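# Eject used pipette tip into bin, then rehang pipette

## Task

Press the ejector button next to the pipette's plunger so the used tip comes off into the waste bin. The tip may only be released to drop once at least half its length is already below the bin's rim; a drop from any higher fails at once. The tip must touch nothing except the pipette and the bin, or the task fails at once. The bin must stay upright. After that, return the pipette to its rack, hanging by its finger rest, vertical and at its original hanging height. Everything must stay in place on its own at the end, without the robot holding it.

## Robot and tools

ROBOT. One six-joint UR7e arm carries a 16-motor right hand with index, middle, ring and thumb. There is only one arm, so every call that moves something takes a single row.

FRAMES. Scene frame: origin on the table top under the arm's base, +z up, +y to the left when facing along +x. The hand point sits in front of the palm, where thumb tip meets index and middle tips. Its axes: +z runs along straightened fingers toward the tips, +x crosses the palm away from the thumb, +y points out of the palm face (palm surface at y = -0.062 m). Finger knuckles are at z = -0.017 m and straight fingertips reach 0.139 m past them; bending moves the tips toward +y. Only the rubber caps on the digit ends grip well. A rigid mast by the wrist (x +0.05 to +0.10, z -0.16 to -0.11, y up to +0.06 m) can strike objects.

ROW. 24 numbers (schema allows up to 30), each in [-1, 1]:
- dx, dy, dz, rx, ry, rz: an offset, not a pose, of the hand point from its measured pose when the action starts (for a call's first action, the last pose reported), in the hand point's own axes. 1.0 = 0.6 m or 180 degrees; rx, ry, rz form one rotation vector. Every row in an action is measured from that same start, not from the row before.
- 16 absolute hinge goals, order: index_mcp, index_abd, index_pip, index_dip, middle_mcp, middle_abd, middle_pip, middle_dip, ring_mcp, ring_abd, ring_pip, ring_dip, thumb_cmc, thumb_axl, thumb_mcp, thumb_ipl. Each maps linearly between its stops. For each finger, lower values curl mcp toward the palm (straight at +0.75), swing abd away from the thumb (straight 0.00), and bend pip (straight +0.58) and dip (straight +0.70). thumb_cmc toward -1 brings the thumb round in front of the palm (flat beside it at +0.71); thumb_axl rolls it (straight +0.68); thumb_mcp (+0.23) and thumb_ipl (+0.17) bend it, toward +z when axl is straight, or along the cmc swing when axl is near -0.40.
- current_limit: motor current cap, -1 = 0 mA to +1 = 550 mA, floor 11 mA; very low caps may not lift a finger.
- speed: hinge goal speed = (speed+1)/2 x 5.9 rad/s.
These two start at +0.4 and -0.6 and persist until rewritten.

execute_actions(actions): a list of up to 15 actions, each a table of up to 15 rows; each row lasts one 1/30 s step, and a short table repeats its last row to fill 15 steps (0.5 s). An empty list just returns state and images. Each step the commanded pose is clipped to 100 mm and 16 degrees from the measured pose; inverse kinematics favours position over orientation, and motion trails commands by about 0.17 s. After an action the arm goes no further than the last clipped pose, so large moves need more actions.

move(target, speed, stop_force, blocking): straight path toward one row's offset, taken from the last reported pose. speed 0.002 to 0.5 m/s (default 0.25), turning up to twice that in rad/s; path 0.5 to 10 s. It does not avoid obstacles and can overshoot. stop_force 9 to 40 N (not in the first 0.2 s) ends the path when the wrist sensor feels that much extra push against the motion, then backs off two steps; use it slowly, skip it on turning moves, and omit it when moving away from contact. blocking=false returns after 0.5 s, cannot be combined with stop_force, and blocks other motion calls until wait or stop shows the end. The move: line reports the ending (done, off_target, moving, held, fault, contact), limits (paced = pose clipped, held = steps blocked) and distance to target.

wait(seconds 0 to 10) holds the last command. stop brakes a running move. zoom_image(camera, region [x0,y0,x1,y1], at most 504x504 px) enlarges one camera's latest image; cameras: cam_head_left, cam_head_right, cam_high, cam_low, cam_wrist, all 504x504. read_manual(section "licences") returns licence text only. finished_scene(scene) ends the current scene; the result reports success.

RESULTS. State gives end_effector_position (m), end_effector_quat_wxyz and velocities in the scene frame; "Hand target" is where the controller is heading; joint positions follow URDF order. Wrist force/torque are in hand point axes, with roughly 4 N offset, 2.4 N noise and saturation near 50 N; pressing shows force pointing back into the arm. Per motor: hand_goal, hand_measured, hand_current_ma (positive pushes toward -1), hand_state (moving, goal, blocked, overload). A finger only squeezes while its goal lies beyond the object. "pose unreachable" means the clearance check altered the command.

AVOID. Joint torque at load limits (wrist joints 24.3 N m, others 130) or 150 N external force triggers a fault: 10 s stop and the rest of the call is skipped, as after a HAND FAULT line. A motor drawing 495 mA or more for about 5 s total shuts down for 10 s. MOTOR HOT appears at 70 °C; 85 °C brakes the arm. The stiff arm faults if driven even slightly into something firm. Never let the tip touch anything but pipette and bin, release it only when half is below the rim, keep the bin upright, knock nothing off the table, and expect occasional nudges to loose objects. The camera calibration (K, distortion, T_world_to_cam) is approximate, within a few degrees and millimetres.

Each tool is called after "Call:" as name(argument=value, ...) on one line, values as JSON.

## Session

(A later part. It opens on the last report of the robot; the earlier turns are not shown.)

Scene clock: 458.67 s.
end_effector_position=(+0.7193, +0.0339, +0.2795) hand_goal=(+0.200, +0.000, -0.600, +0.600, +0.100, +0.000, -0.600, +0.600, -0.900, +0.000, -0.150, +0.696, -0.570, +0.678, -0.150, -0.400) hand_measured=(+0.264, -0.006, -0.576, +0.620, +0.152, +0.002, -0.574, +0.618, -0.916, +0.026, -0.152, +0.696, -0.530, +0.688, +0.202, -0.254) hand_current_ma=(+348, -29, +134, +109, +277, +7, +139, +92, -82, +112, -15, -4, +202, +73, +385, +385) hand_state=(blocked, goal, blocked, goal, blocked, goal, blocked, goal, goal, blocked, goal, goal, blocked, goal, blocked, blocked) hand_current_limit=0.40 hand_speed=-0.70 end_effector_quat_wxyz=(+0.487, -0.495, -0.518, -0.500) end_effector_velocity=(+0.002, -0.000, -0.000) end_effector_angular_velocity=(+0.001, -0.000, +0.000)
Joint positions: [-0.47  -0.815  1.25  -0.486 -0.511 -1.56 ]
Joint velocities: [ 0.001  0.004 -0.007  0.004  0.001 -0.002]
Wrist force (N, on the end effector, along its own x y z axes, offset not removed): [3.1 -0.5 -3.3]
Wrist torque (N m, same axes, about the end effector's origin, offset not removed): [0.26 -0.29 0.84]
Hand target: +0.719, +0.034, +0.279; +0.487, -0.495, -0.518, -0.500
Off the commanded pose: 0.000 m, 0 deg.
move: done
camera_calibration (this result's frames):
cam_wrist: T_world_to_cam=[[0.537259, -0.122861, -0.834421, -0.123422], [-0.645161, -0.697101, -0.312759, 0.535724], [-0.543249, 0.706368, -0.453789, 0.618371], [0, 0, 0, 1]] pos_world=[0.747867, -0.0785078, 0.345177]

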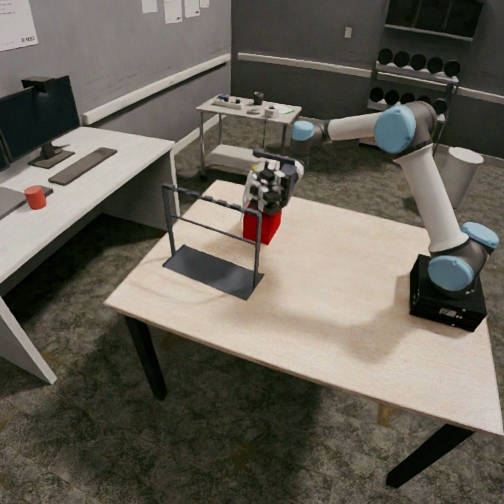

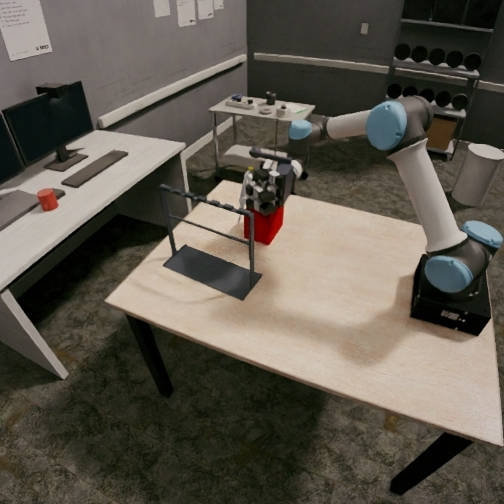

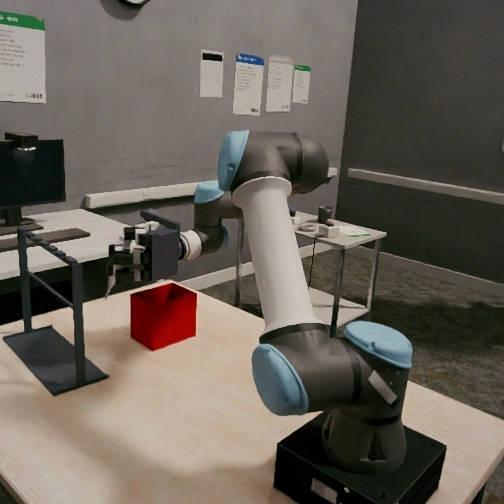

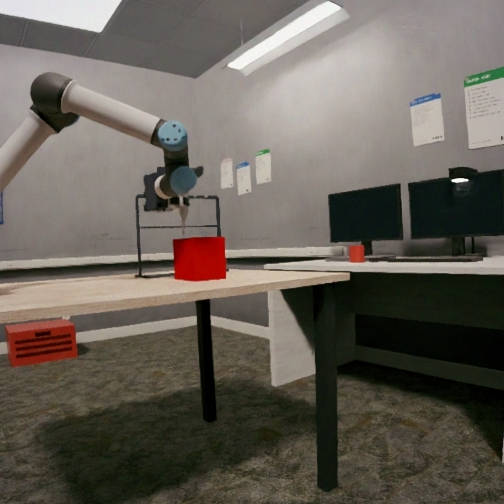

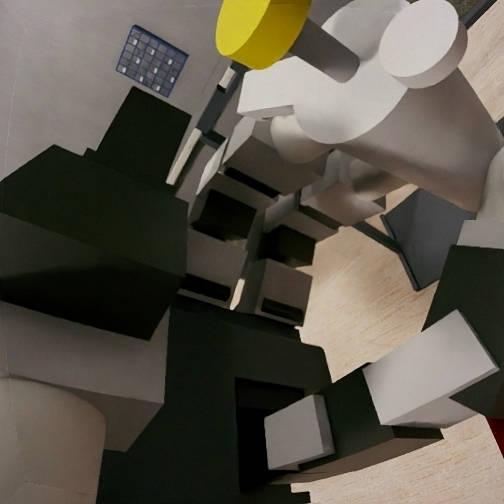

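Call:
move(target=[0,0,0,0,-0.075,0,0.2,0,-0.6,0.6,0.1,0,-0.6,0.6,-0.9,0,-0.15,0.696,-0.57,0.678,-0.15,-0.4,0.4,-0.7], speed=0.1)

Call:
zoom_image(camera="cam_high", region=[0,180,250,400])

Call:
zoom_image(camera="cam_head_left", region=[150,120,330,300])

Call:
zoom_image(camera="cam_low", region=[110,140,250,290])

Scene clock: 462.60 s.
end_effector_position=(+0.7193, +0.0338, +0.2795) hand_goal=(+0.200, +0.000, -0.600, +0.600, +0.100, +0.000, -0.600, +0.600, -0.900, +0.000, -0.150, +0.696, -0.570, +0.678, -0.150, -0.400) hand_measured=(+0.264, -0.006, -0.576, +0.620, +0.152, +0.002, -0.574, +0.618, -0.916, +0.026, -0.152, +0.696, -0.530, +0.688, +0.202, -0.254) hand_current_ma=(+348, -29, +134, +109, +277, +7, +139, +92, -82, +112, -15, -4, +203, +73, +385, +385) hand_state=(blocked, goal, blocked, goal, blocked, goal, blocked, goal, goal, blocked, goal, goal, blocked, goal, blocked, blocked) hand_current_limit=0.40 hand_speed=-0.70 end_effector_quat_wxyz=(-0.423, +0.550, +0.571, +0.438) end_effector_velocity=(-0.000, +0.000, -0.000) end_effector_angular_velocity=(-0.010, +0.000, -0.002)
Joint positions: [-0.454 -0.966  1.402 -0.953 -0.546 -1.154]
Joint velocities: [ 0.002 -0.006  0.008 -0.021 -0.002  0.018]
Wrist force (N, on the end effector, along its own x y z axes, offset not removed): [-0.2 -1.0 -5.5]
Wrist torque (N m, same axes, about the end effector's origin, offset not removed): [0.39 0.03 0.29]
Hand target: +0.719, +0.034, +0.279; -0.423, +0.550, +0.571, +0.438
Off the commanded pose: 0.000 m, 0 deg.
move: done
camera_calibration (this result's frames):
cam_wrist: T_world_to_cam=[[0.53742, -0.317795, -0.781144, -0.131843], [-0.650669, -0.745514, -0.144355, 0.494241], [-0.536478, 0.585846, -0.607434, 0.660561], [0, 0, 0, 1]] pos_world=[0.746819, -0.0604227, 0.369605]

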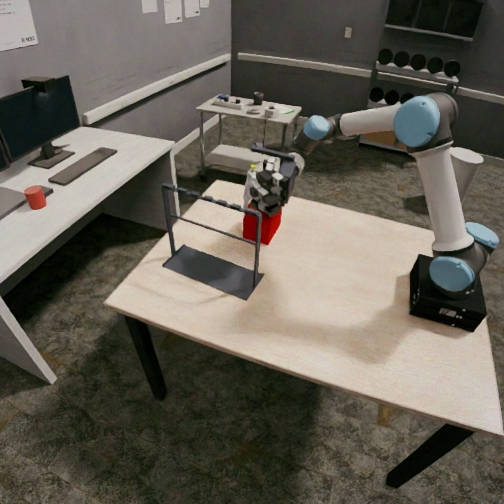

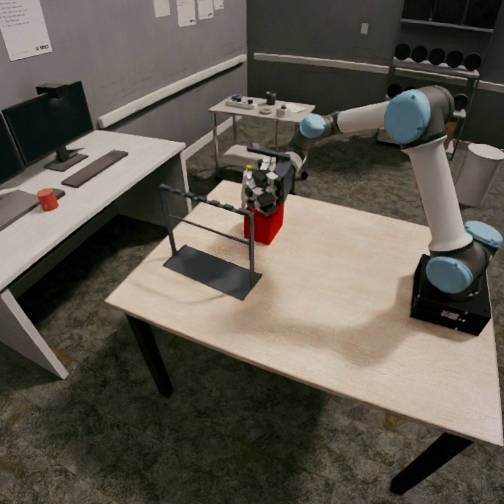

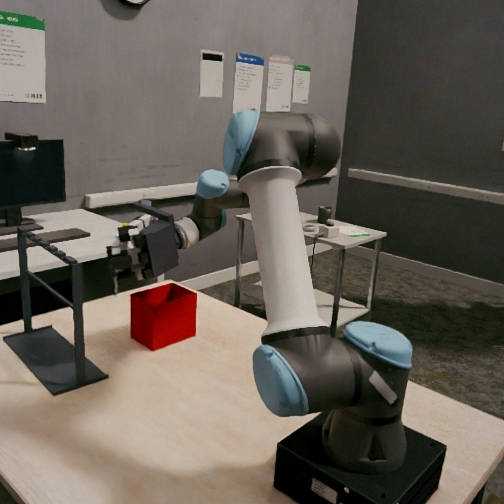

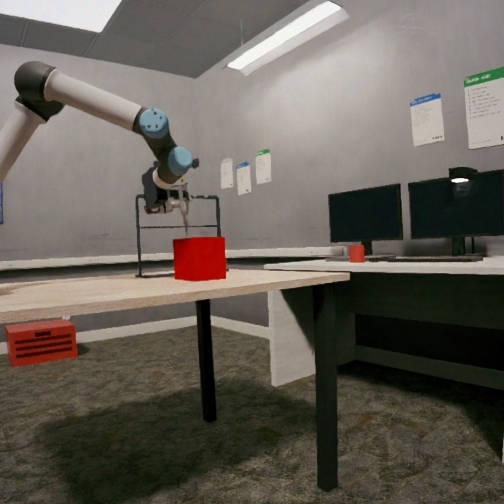

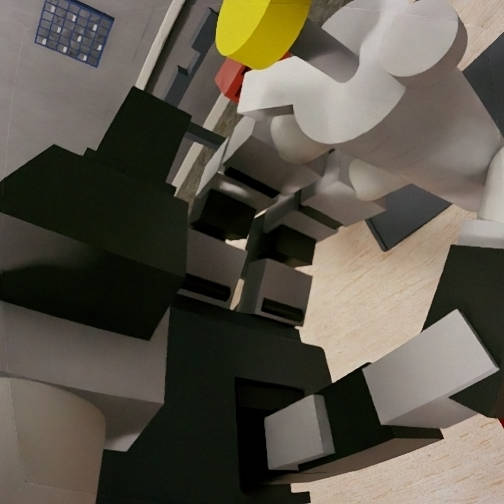

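Region (0, 180, 250, 400) of cam_high's 504x504 image, scaled by 2.016, with more detail than that image has; it fills the top 444 rows of this view, and the rest is white.

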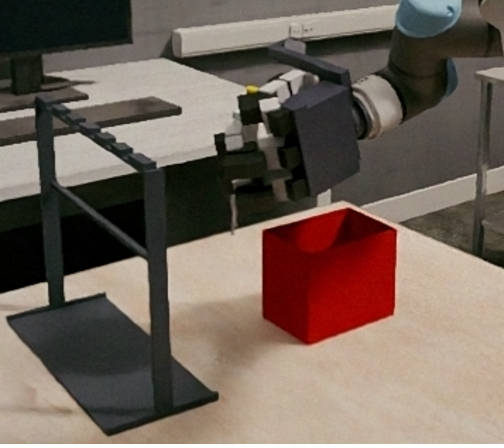

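Region (150, 120, 330, 300) of cam_head_left's 504x504 image, scaled by 2.800, with more detail than that image has.

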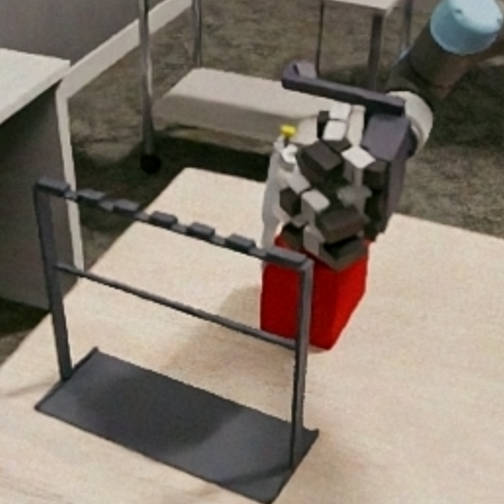

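Region (110, 140, 250, 290) of cam_low's 504x504 image, scaled by 3.360, with more detail than that image has; it fills the left 470 columns of this view, and the rest is white.

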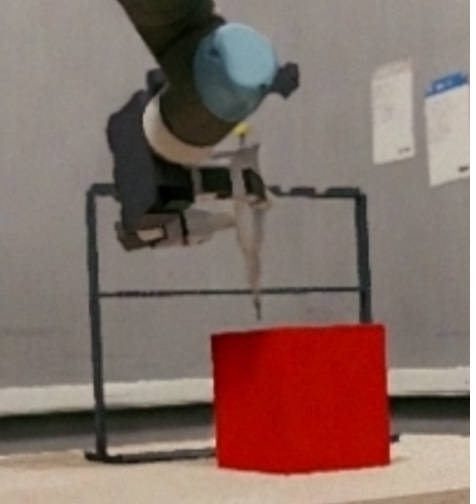

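Call:
move(target=[0,0,0,-0.11,0.022,0.022,0.2,0,-0.6,0.6,0.1,0,-0.6,0.6,-0.9,0,-0.15,0.696,-0.57,0.678,-0.15,-0.4,0.4,-0.7], speed=0.1)

Call:
zoom_image(camera="cam_high", region=[0,180,250,400])

Call:
zoom_image(camera="cam_head_left", region=[200,130,320,250])

Call:
zoom_image(camera="cam_low", region=[110,140,250,290])

Scene clock: 469.37 s.
end_effector_position=(+0.7194, +0.0338, +0.2795) hand_goal=(+0.200, +0.000, -0.600, +0.600, +0.100, +0.000, -0.600, +0.600, -0.900, +0.000, -0.150, +0.696, -0.570, +0.678, -0.150, -0.400) hand_measured=(+0.264, -0.006, -0.576, +0.620, +0.152, +0.002, -0.574, +0.618, -0.916, +0.026, -0.152, +0.696, -0.530, +0.688, +0.202, -0.254) hand_current_ma=(+348, -29, +134, +109, +277, +7, +139, +92, -82, +112, -15, -4, +203, +73, +385, +385) hand_state=(blocked, goal, blocked, goal, blocked, goal, blocked, goal, goal, blocked, goal, goal, blocked, goal, blocked, blocked) hand_current_limit=0.40 hand_speed=-0.70 end_effector_quat_wxyz=(-0.358, +0.618, +0.453, +0.534) end_effector_velocity=(+0.000, -0.000, -0.001) end_effector_angular_velocity=(-0.009, +0.003, -0.015)
Joint positions: [-0.456 -1.13   1.804 -1.581 -0.222 -0.718]
Joint velocities: [ 0.003 -0.008  0.03  -0.112  0.003  0.09 ]
Wrist force (N, on the end effector, along its own x y z axes, offset not removed): [3.5 -2.0 -0.8]
Wrist torque (N m, same axes, about the end effector's origin, offset not removed): [-0.14 -0.55 0.51]
Hand target: +0.719, +0.034, +0.279; -0.357, +0.618, +0.453, +0.534
Off the commanded pose: 0.000 m, 0 deg.
move: done
camera_calibration (this result's frames):
cam_wrist: T_world_to_cam=[[0.424964, -0.419938, -0.801909, -0.0417407], [-0.859334, -0.465598, -0.211575, 0.653656], [-0.284519, 0.779019, -0.558729, 0.459226], [0, 0, 0, 1]] pos_world=[0.710106, -0.0709332, 0.361408]

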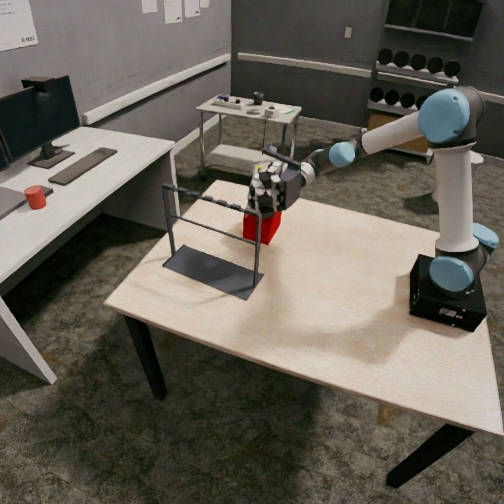

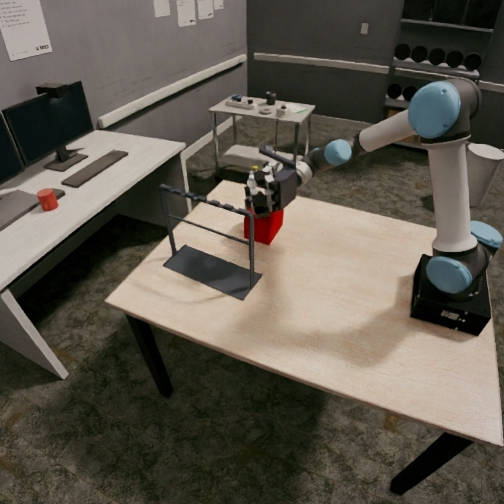

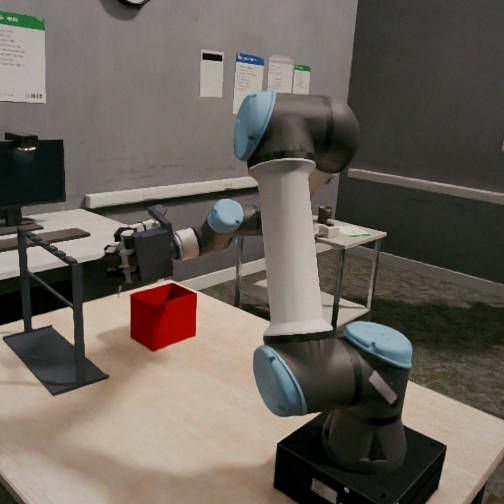

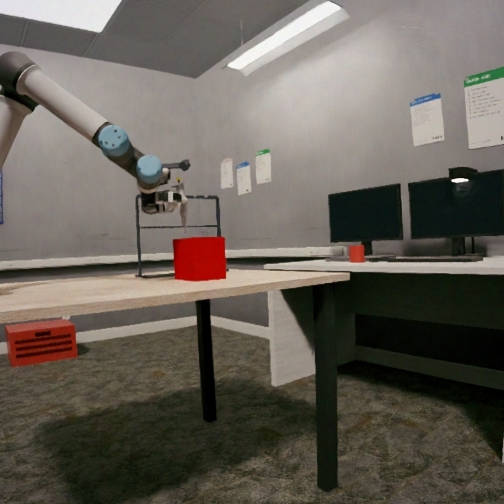

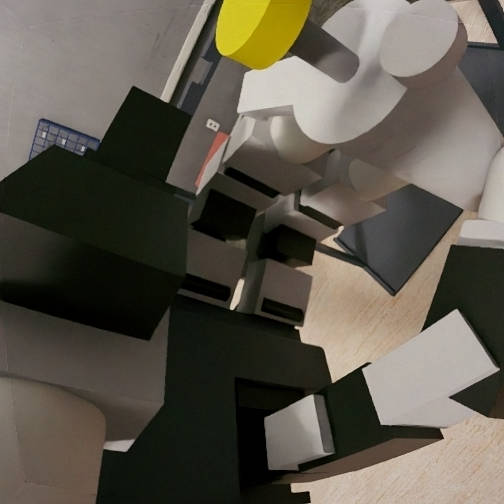

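Region (0, 180, 250, 400) of cam_high's 504x504 image, scaled by 2.016, with more detail than that image has; it fills the top 444 rows of this view, and the rest is white.

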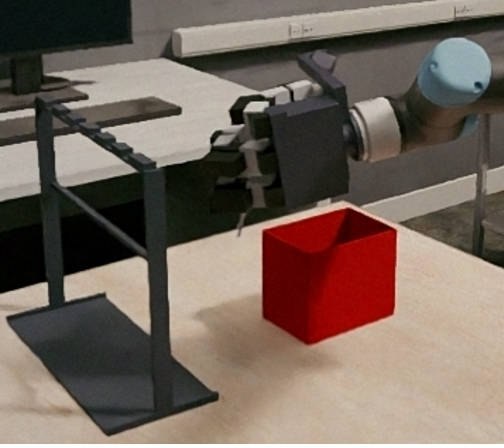

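Region (200, 130, 320, 250) of cam_head_left's 504x504 image, scaled by 4.200, with more detail than that image has.

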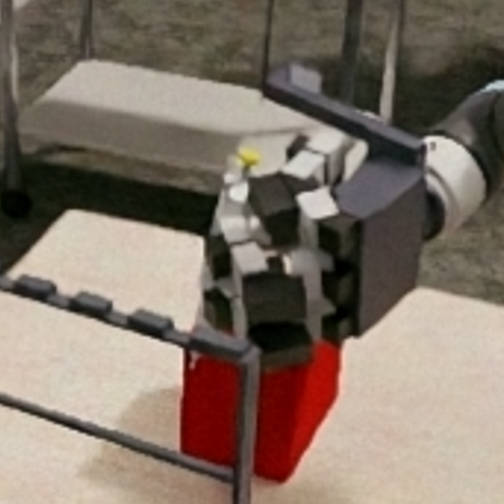

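Region (110, 140, 250, 290) of cam_low's 504x504 image, scaled by 3.360, with more detail than that image has; it fills the left 470 columns of this view, and the rest is white.

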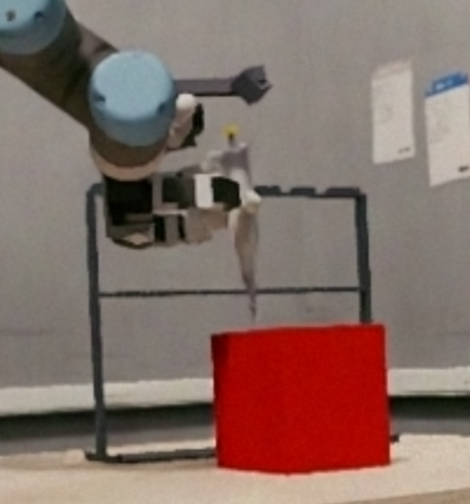

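Call:
move(target=[0,0,0,0,-0.009,0.026,0.2,0,-0.6,0.6,0.1,0,-0.6,0.6,-0.9,0,-0.15,0.696,-0.57,0.678,-0.15,-0.4,0.4,-0.7], speed=0.05)

Call:
zoom_image(camera="cam_high", region=[0,180,250,400])

Call:
zoom_image(camera="cam_low", region=[110,140,250,290])

Scene clock: 474.40 s.
end_effector_position=(+0.7194, +0.0337, +0.2795) hand_goal=(+0.200, +0.000, -0.600, +0.600, +0.100, +0.000, -0.600, +0.600, -0.900, +0.000, -0.150, +0.696, -0.570, +0.678, -0.150, -0.400) hand_measured=(+0.264, -0.006, -0.576, +0.620, +0.152, +0.002, -0.574, +0.618, -0.916, +0.026, -0.152, +0.696, -0.530, +0.688, +0.202, -0.254) hand_current_ma=(+348, -29, +134, +109, +277, +7, +139, +92, -82, +112, -15, -4, +203, +73, +385, +385) hand_state=(blocked, goal, blocked, goal, blocked, goal, blocked, goal, goal, blocked, goal, goal, blocked, goal, blocked, blocked) hand_current_limit=0.40 hand_speed=-0.70 end_effector_quat_wxyz=(-0.373, +0.643, +0.433, +0.510) end_effector_velocity=(-0.000, -0.000, -0.001) end_effector_angular_velocity=(-0.001, +0.010, -0.005)
Joint positions: [-0.45  -1.144  1.808 -1.661 -0.242 -0.548]
Joint velocities: [ 0.    -0.002  0.007 -0.028 -0.001  0.032]
Wrist force (N, on the end effector, along its own x y z axes, offset not removed): [0.9 2.2 1.0]
Wrist torque (N m, same axes, about the end effector's origin, offset not removed): [0.43 -0.10 0.22]
Hand target: +0.719, +0.034, +0.279; -0.373, +0.643, +0.433, +0.510
Off the commanded pose: 0.000 m, 0 deg.
move: done
camera_calibration (this result's frames):
cam_wrist: T_world_to_cam=[[0.349671, -0.424941, -0.834958, 0.021851], [-0.880954, -0.452426, -0.138677, 0.648395], [-0.318827, 0.784051, -0.532554, 0.476479], [0, 0, 0, 1]] pos_world=[0.71548, -0.070948, 0.361913]

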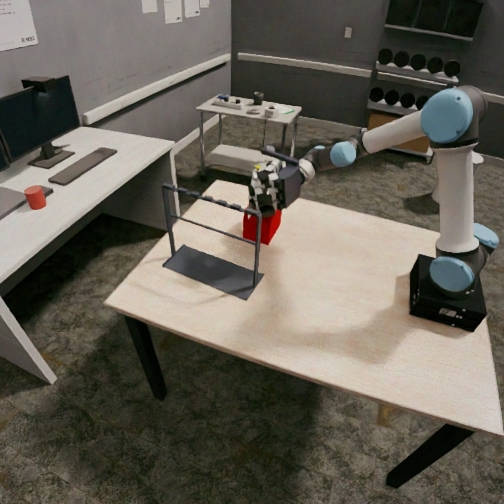

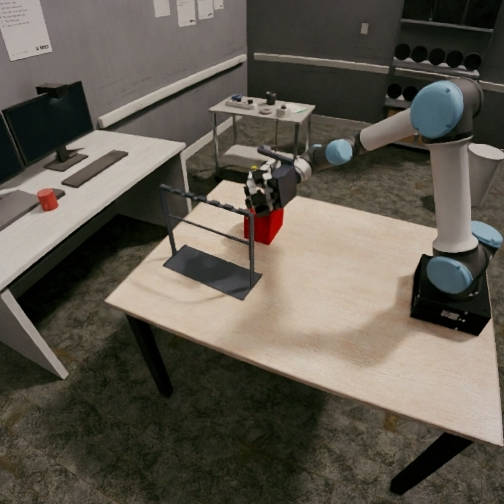

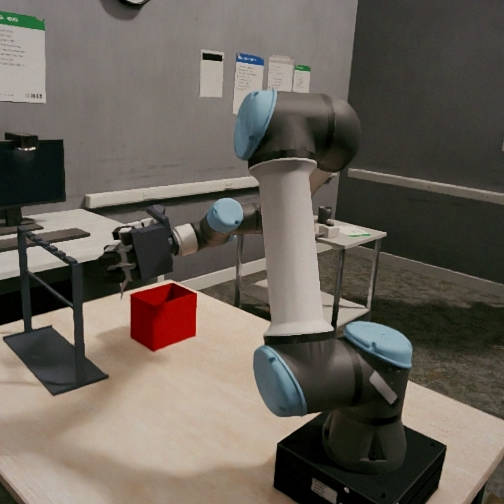

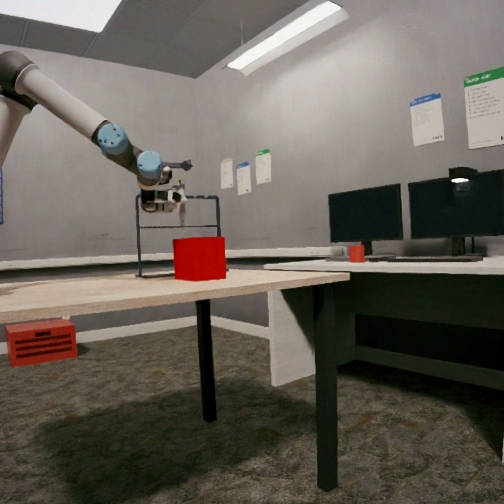

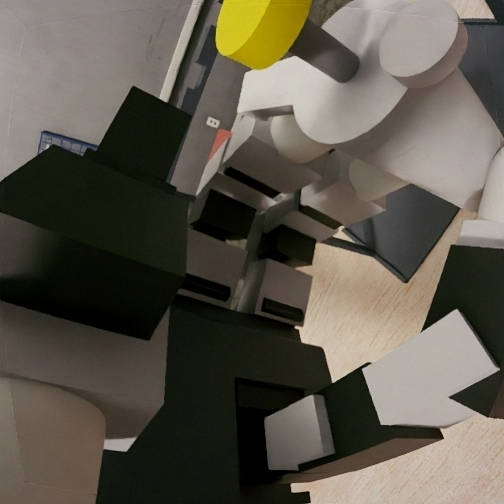

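Region (0, 180, 250, 400) of cam_high's 504x504 image, scaled by 2.016, with more detail than that image has; it fills the top 444 rows of this view, and the rest is white.

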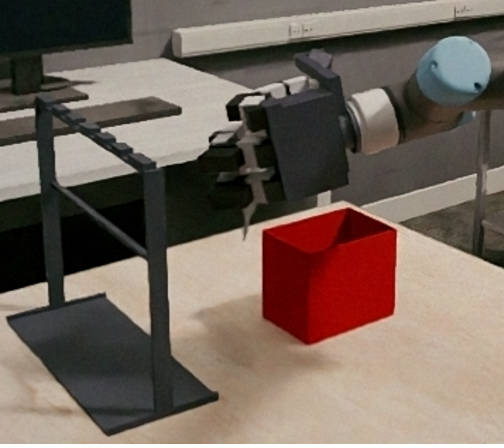

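Region (110, 140, 250, 290) of cam_low's 504x504 image, scaled by 3.360, with more detail than that image has; it fills the left 470 columns of this view, and the rest is white.

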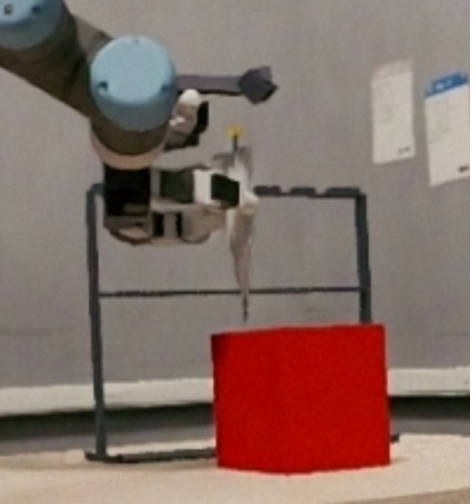

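Call:
execute_actions(actions=[[[0,0,0,0,0,0,0.2,0,-0.6,0.6,0.61,0,-0.57,0.7,-0.9,0,-0.15,0.696,-0.57,0.678,-0.15,-0.4,0.4,-0.7]],[[0,0,0,0,0,0,0.2,0,-0.6,0.6,0.61,0,-0.57,0.7,-0.9,0,-0.15,0.696,-0.57,0.678,-0.15,-0.4,0.4,-0.7]],[[0,0,0,0,0,0,0.2,0,-0.6,0.6,0.61,0,-0.57,0.7,-0.9,0,-0.15,0.696,-0.57,0.678,-0.15,-0.4,0.4,-0.7]]])

Call:
zoom_image(camera="cam_low", region=[110,140,250,290])

Call:
zoom_image(camera="cam_high", region=[0,180,250,400])

Scene clock: 484.83 s.
end_effector_position=(+0.7194, +0.0338, +0.2795) hand_goal=(+0.200, +0.000, -0.600, +0.600, +0.610, +0.000, -0.570, +0.700, -0.900, +0.000, -0.150, +0.696, -0.570, +0.678, -0.150, -0.400) hand_measured=(+0.220, +0.006, -0.598, +0.600, +0.608, +0.002, -0.566, +0.698, -0.916, +0.026, -0.152, +0.696, -0.562, +0.678, +0.084, -0.386) hand_current_ma=(+106, +30, +9, -1, -11, +7, +21, -14, -82, +112, -15, -4, +45, +5, +385, +103) hand_state=(goal, goal, goal, goal, goal, goal, goal, goal, goal, blocked, goal, goal, goal, goal, blocked, goal) hand_current_limit=0.40 hand_speed=-0.70 end_effector_quat_wxyz=(-0.373, +0.643, +0.433, +0.510) end_effector_velocity=(+0.000, -0.000, +0.000) end_effector_angular_velocity=(+0.000, +0.000, -0.001)
Joint positions: [-0.45  -1.144  1.808 -1.661 -0.242 -0.548]
Joint velocities: [-0.     0.    -0.001 -0.     0.     0.001]
Wrist force (N, on the end effector, along its own x y z axes, offset not removed): [0.7 -2.1 -3.7]
Wrist torque (N m, same axes, about the end effector's origin, offset not removed): [0.03 0.03 0.10]
Hand target: +0.719, +0.034, +0.280; -0.373, +0.643, +0.433, +0.510
Off the commanded pose: 0.000 m, 0 deg.
camera_calibration (this result's frames):
cam_wrist: T_world_to_cam=[[0.349689, -0.424943, -0.83495, 0.0218572], [-0.880945, -0.452441, -0.138685, 0.648397], [-0.318833, 0.784041, -0.532565, 0.476475], [0, 0, 0, 1]] pos_world=[0.715474, -0.0709264, 0.361926]

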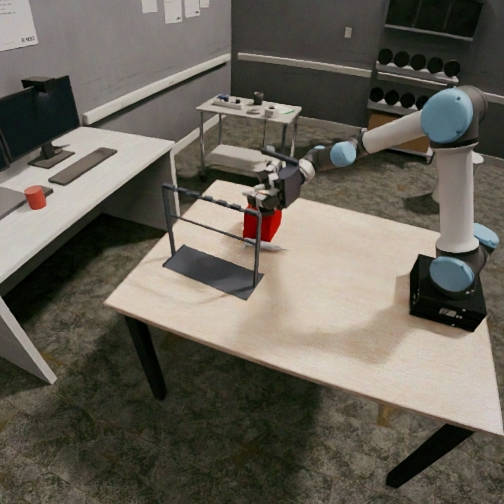

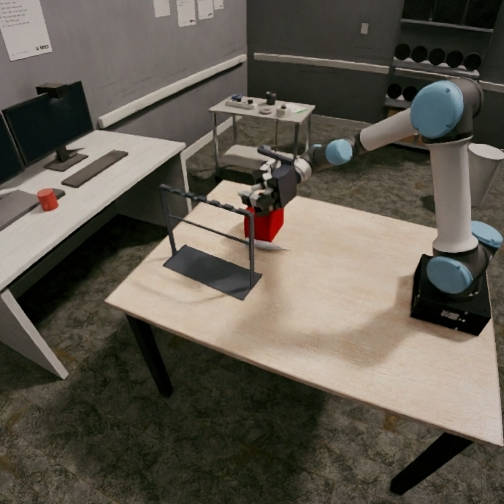

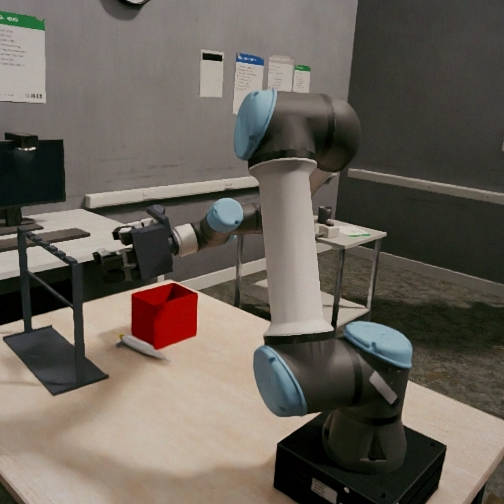

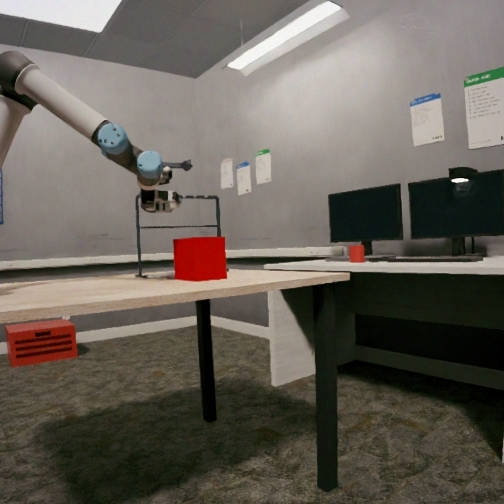

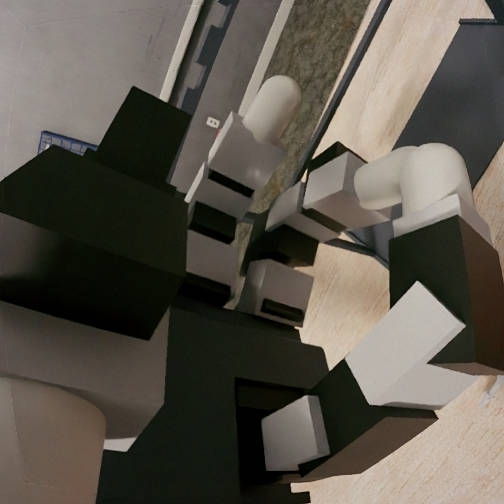

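Region (110, 140, 250, 290) of cam_low's 504x504 image, scaled by 3.360, with more detail than that image has; it fills the left 470 columns of this view, and the rest is white.

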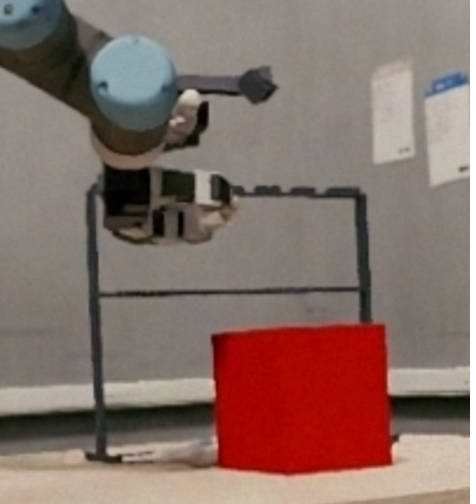

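Region (0, 180, 250, 400) of cam_high's 504x504 image, scaled by 2.016, with more detail than that image has; it fills the top 444 rows of this view, and the rest is white.

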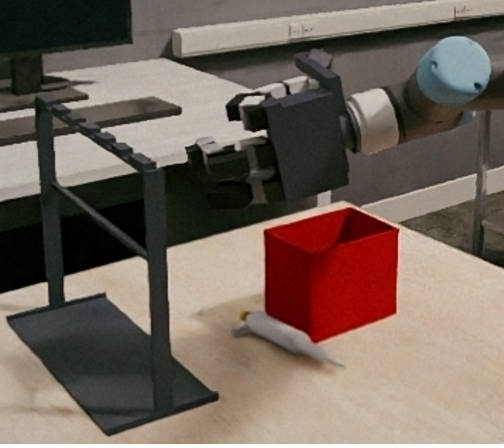

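Call:
move(target=[0,0,-0.05,0,-0.44,0,0.75,0,0.58,0.7,-0.39,0,-0.7,-0.3,-0.9,0,-0.15,0.696,0.6,0.678,0.2,0.1,0.4,-0.6], speed=0.08)

Scene clock: 505.90 s.
end_effector_position=(+0.7093, +0.0062, +0.2857) hand_goal=(+0.750, +0.000, +0.580, +0.700, -0.390, +0.000, -0.700, -0.300, -0.900, +0.000, -0.150, +0.696, +0.600, +0.678, +0.200, +0.100) hand_measured=(+0.748, +0.002, +0.578, +0.698, -0.368, +0.002, -0.694, -0.298, -0.916, +0.026, -0.152, +0.696, +0.598, +0.678, +0.196, +0.098) hand_current_ma=(-15, +14, -16, -13, +119, +7, +30, +11, -82, +112, -15, -4, -8, +4, -24, -18) hand_state=(goal, goal, goal, goal, blocked, goal, goal, goal, goal, blocked, goal, goal, goal, goal, goal, goal) hand_current_limit=0.40 hand_speed=-0.60 end_effector_quat_wxyz=(-0.011, +0.821, +0.571, -0.016) end_effector_velocity=(+0.000, -0.001, -0.000) end_effector_angular_velocity=(-0.008, +0.004, -0.000)
Joint positions: [-0.089 -1.17   1.507 -1.869 -1.575  0.237]
Joint velocities: [ 0.002  0.003 -0.003  0.004 -0.009  0.003]
Wrist force (N, on the end effector, along its own x y z axes, offset not removed): [1.6 -1.3 0.4]
Wrist torque (N m, same axes, about the end effector's origin, offset not removed): [-0.01 -0.51 -0.17]
Hand target: +0.709, +0.006, +0.286; -0.011, +0.821, +0.571, -0.016
Off the commanded pose: 0.000 m, 0 deg.
move: done
camera_calibration (this result's frames):
cam_wrist: T_world_to_cam=[[0.180515, -0.978435, 0.1004, -0.125013], [-0.701853, -0.0566256, 0.710067, 0.255894], [-0.689069, -0.198644, -0.696939, 0.813807], [0, 0, 0, 1]] pos_world=[0.762936, 0.0538315, 0.398024]

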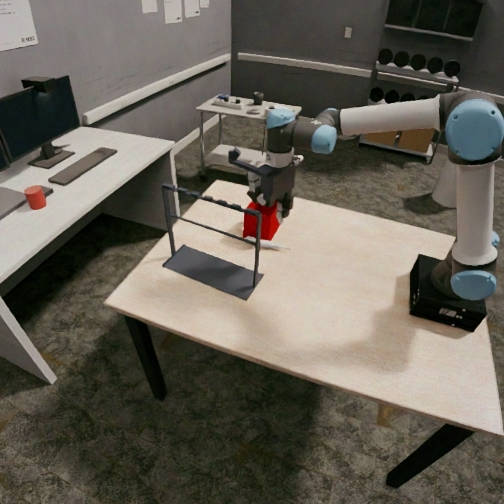

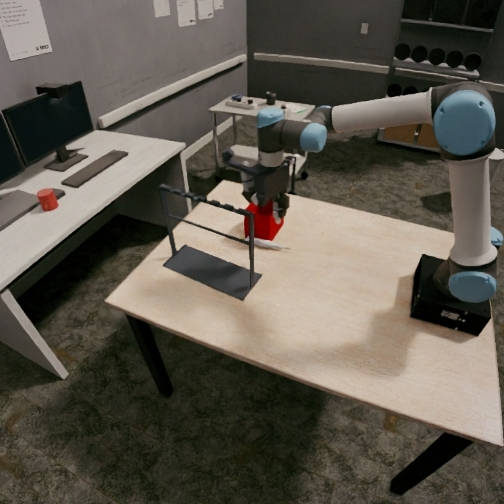

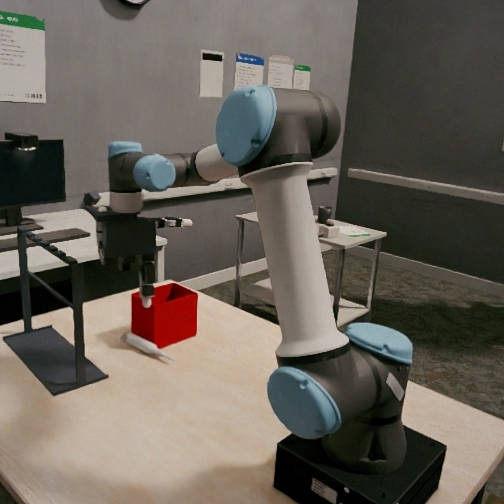

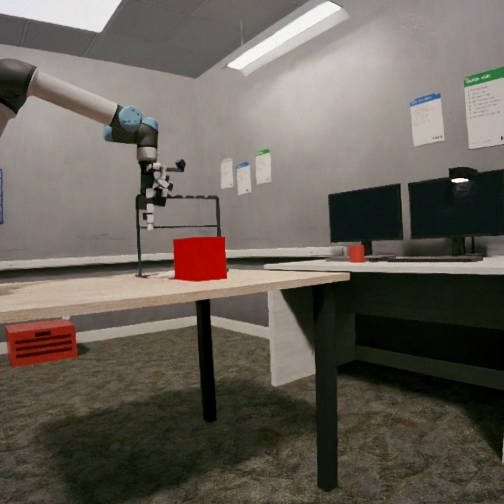

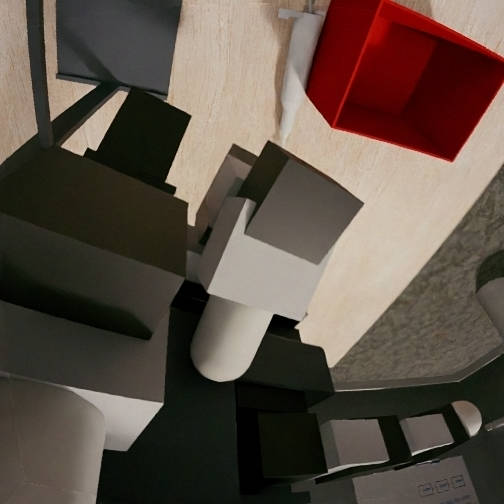

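Call:
move(target=[0.071,0.19,0.2,0,0,0,0.75,0,0.58,0.7,-0.39,0,-0.7,-0.3,-0.9,0,-0.15,0.696,0.6,0.678,0.2,0.1,0.4,-0.6], speed=0.08)

Call:
zoom_image(camera="cam_high", region=[50,200,250,380])

Call:
zoom_image(camera="cam_head_right", region=[200,150,320,270])

Scene clock: 510.70 s.
end_effector_position=(+0.8262, +0.0065, +0.1612) hand_goal=(+0.750, +0.000, +0.580, +0.700, -0.390, +0.000, -0.700, -0.300, -0.900, +0.000, -0.150, +0.696, +0.600, +0.678, +0.200, +0.100) hand_measured=(+0.748, +0.002, +0.578, +0.698, -0.368, +0.002, -0.694, -0.298, -0.916, +0.026, -0.152, +0.696, +0.598, +0.678, +0.196, +0.098) hand_current_ma=(-15, +13, -16, -13, +119, +7, +30, +11, -82, +112, -15, -4, -8, +4, -26, -18) hand_state=(goal, goal, goal, goal, blocked, goal, goal, goal, goal, blocked, goal, goal, goal, goal, goal, goal) hand_current_limit=0.40 hand_speed=-0.60 end_effector_quat_wxyz=(-0.011, +0.821, +0.571, -0.016) end_effector_velocity=(+0.001, -0.000, -0.001) end_effector_angular_velocity=(+0.000, +0.001, -0.000)
Joint positions: [-0.07  -0.791  1.226 -1.966 -1.575  0.256]
Joint velocities: [-0.     0.003 -0.004  0.002  0.    -0.   ]
Wrist force (N, on the end effector, along its own x y z axes, offset not removed): [2.2 -1.9 -0.5]
Wrist torque (N m, same axes, about the end effector's origin, offset not removed): [-0.23 -0.46 0.29]
Hand target: +0.826, +0.006, +0.161; -0.011, +0.821, +0.571, -0.016
Off the commanded pose: 0.000 m, 0 deg.
move: done
camera_calibration (this result's frames):
cam_wrist: T_world_to_cam=[[0.180508, -0.978432, 0.100434, -0.133301], [-0.701936, -0.05662, 0.709986, 0.426506], [-0.688987, -0.198656, -0.697017, 0.807619], [0, 0, 0, 1]] pos_world=[0.879881, 0.0541608, 0.273499]

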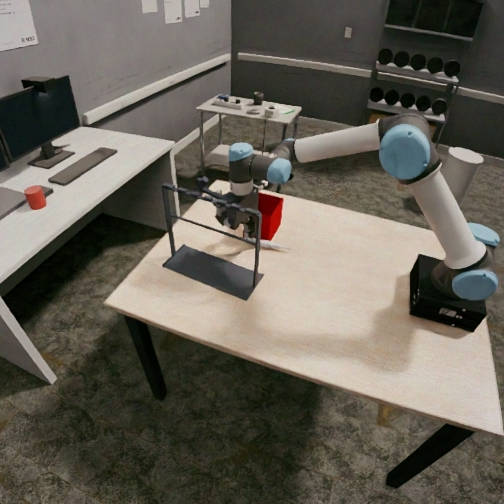

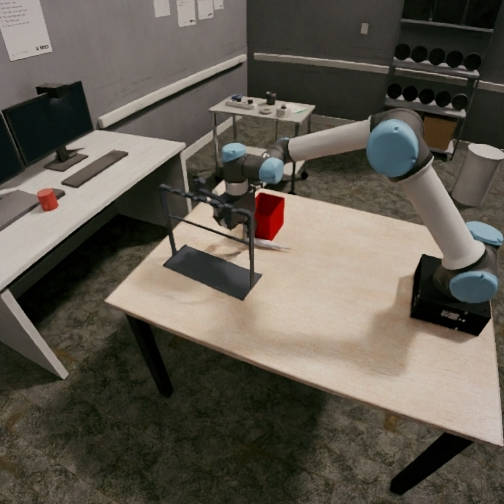

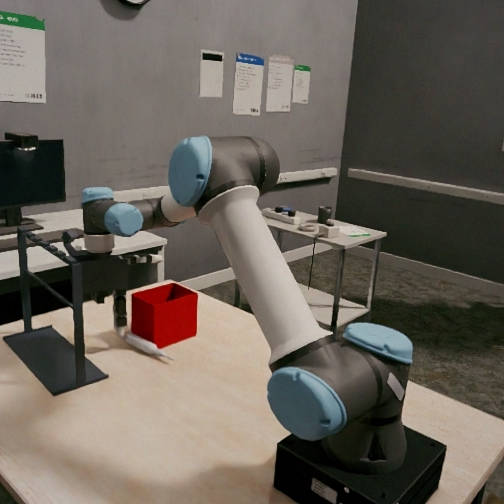

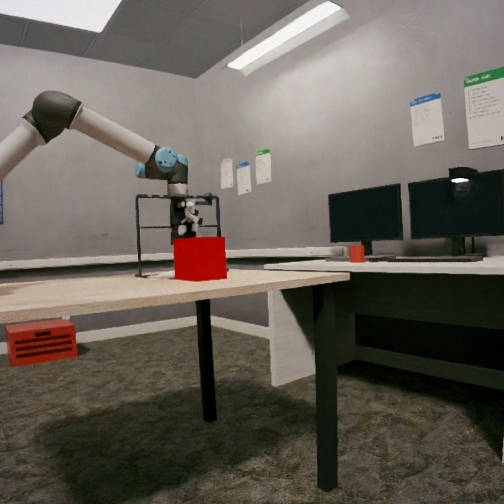

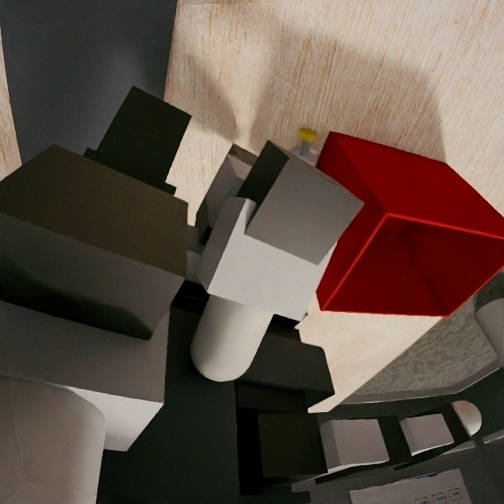

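Region (50, 200, 250, 380) of cam_high's 504x504 image, scaled by 2.520, with more detail than that image has; it fills the top 454 rows of this view, and the rest is white.

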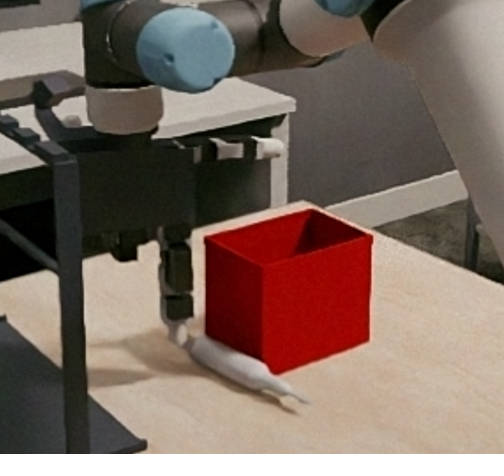

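Region (200, 150, 320, 270) of cam_head_right's 504x504 image, scaled by 4.200, with more detail than that image has.

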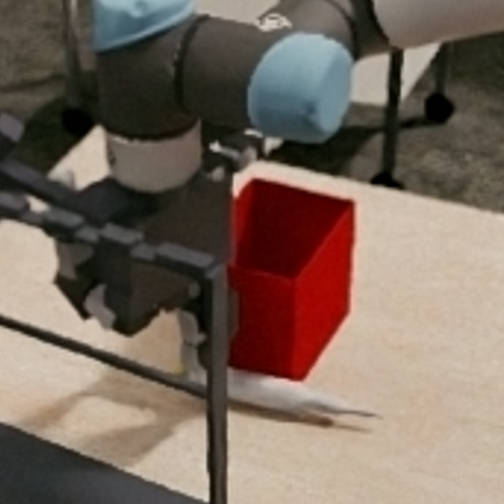

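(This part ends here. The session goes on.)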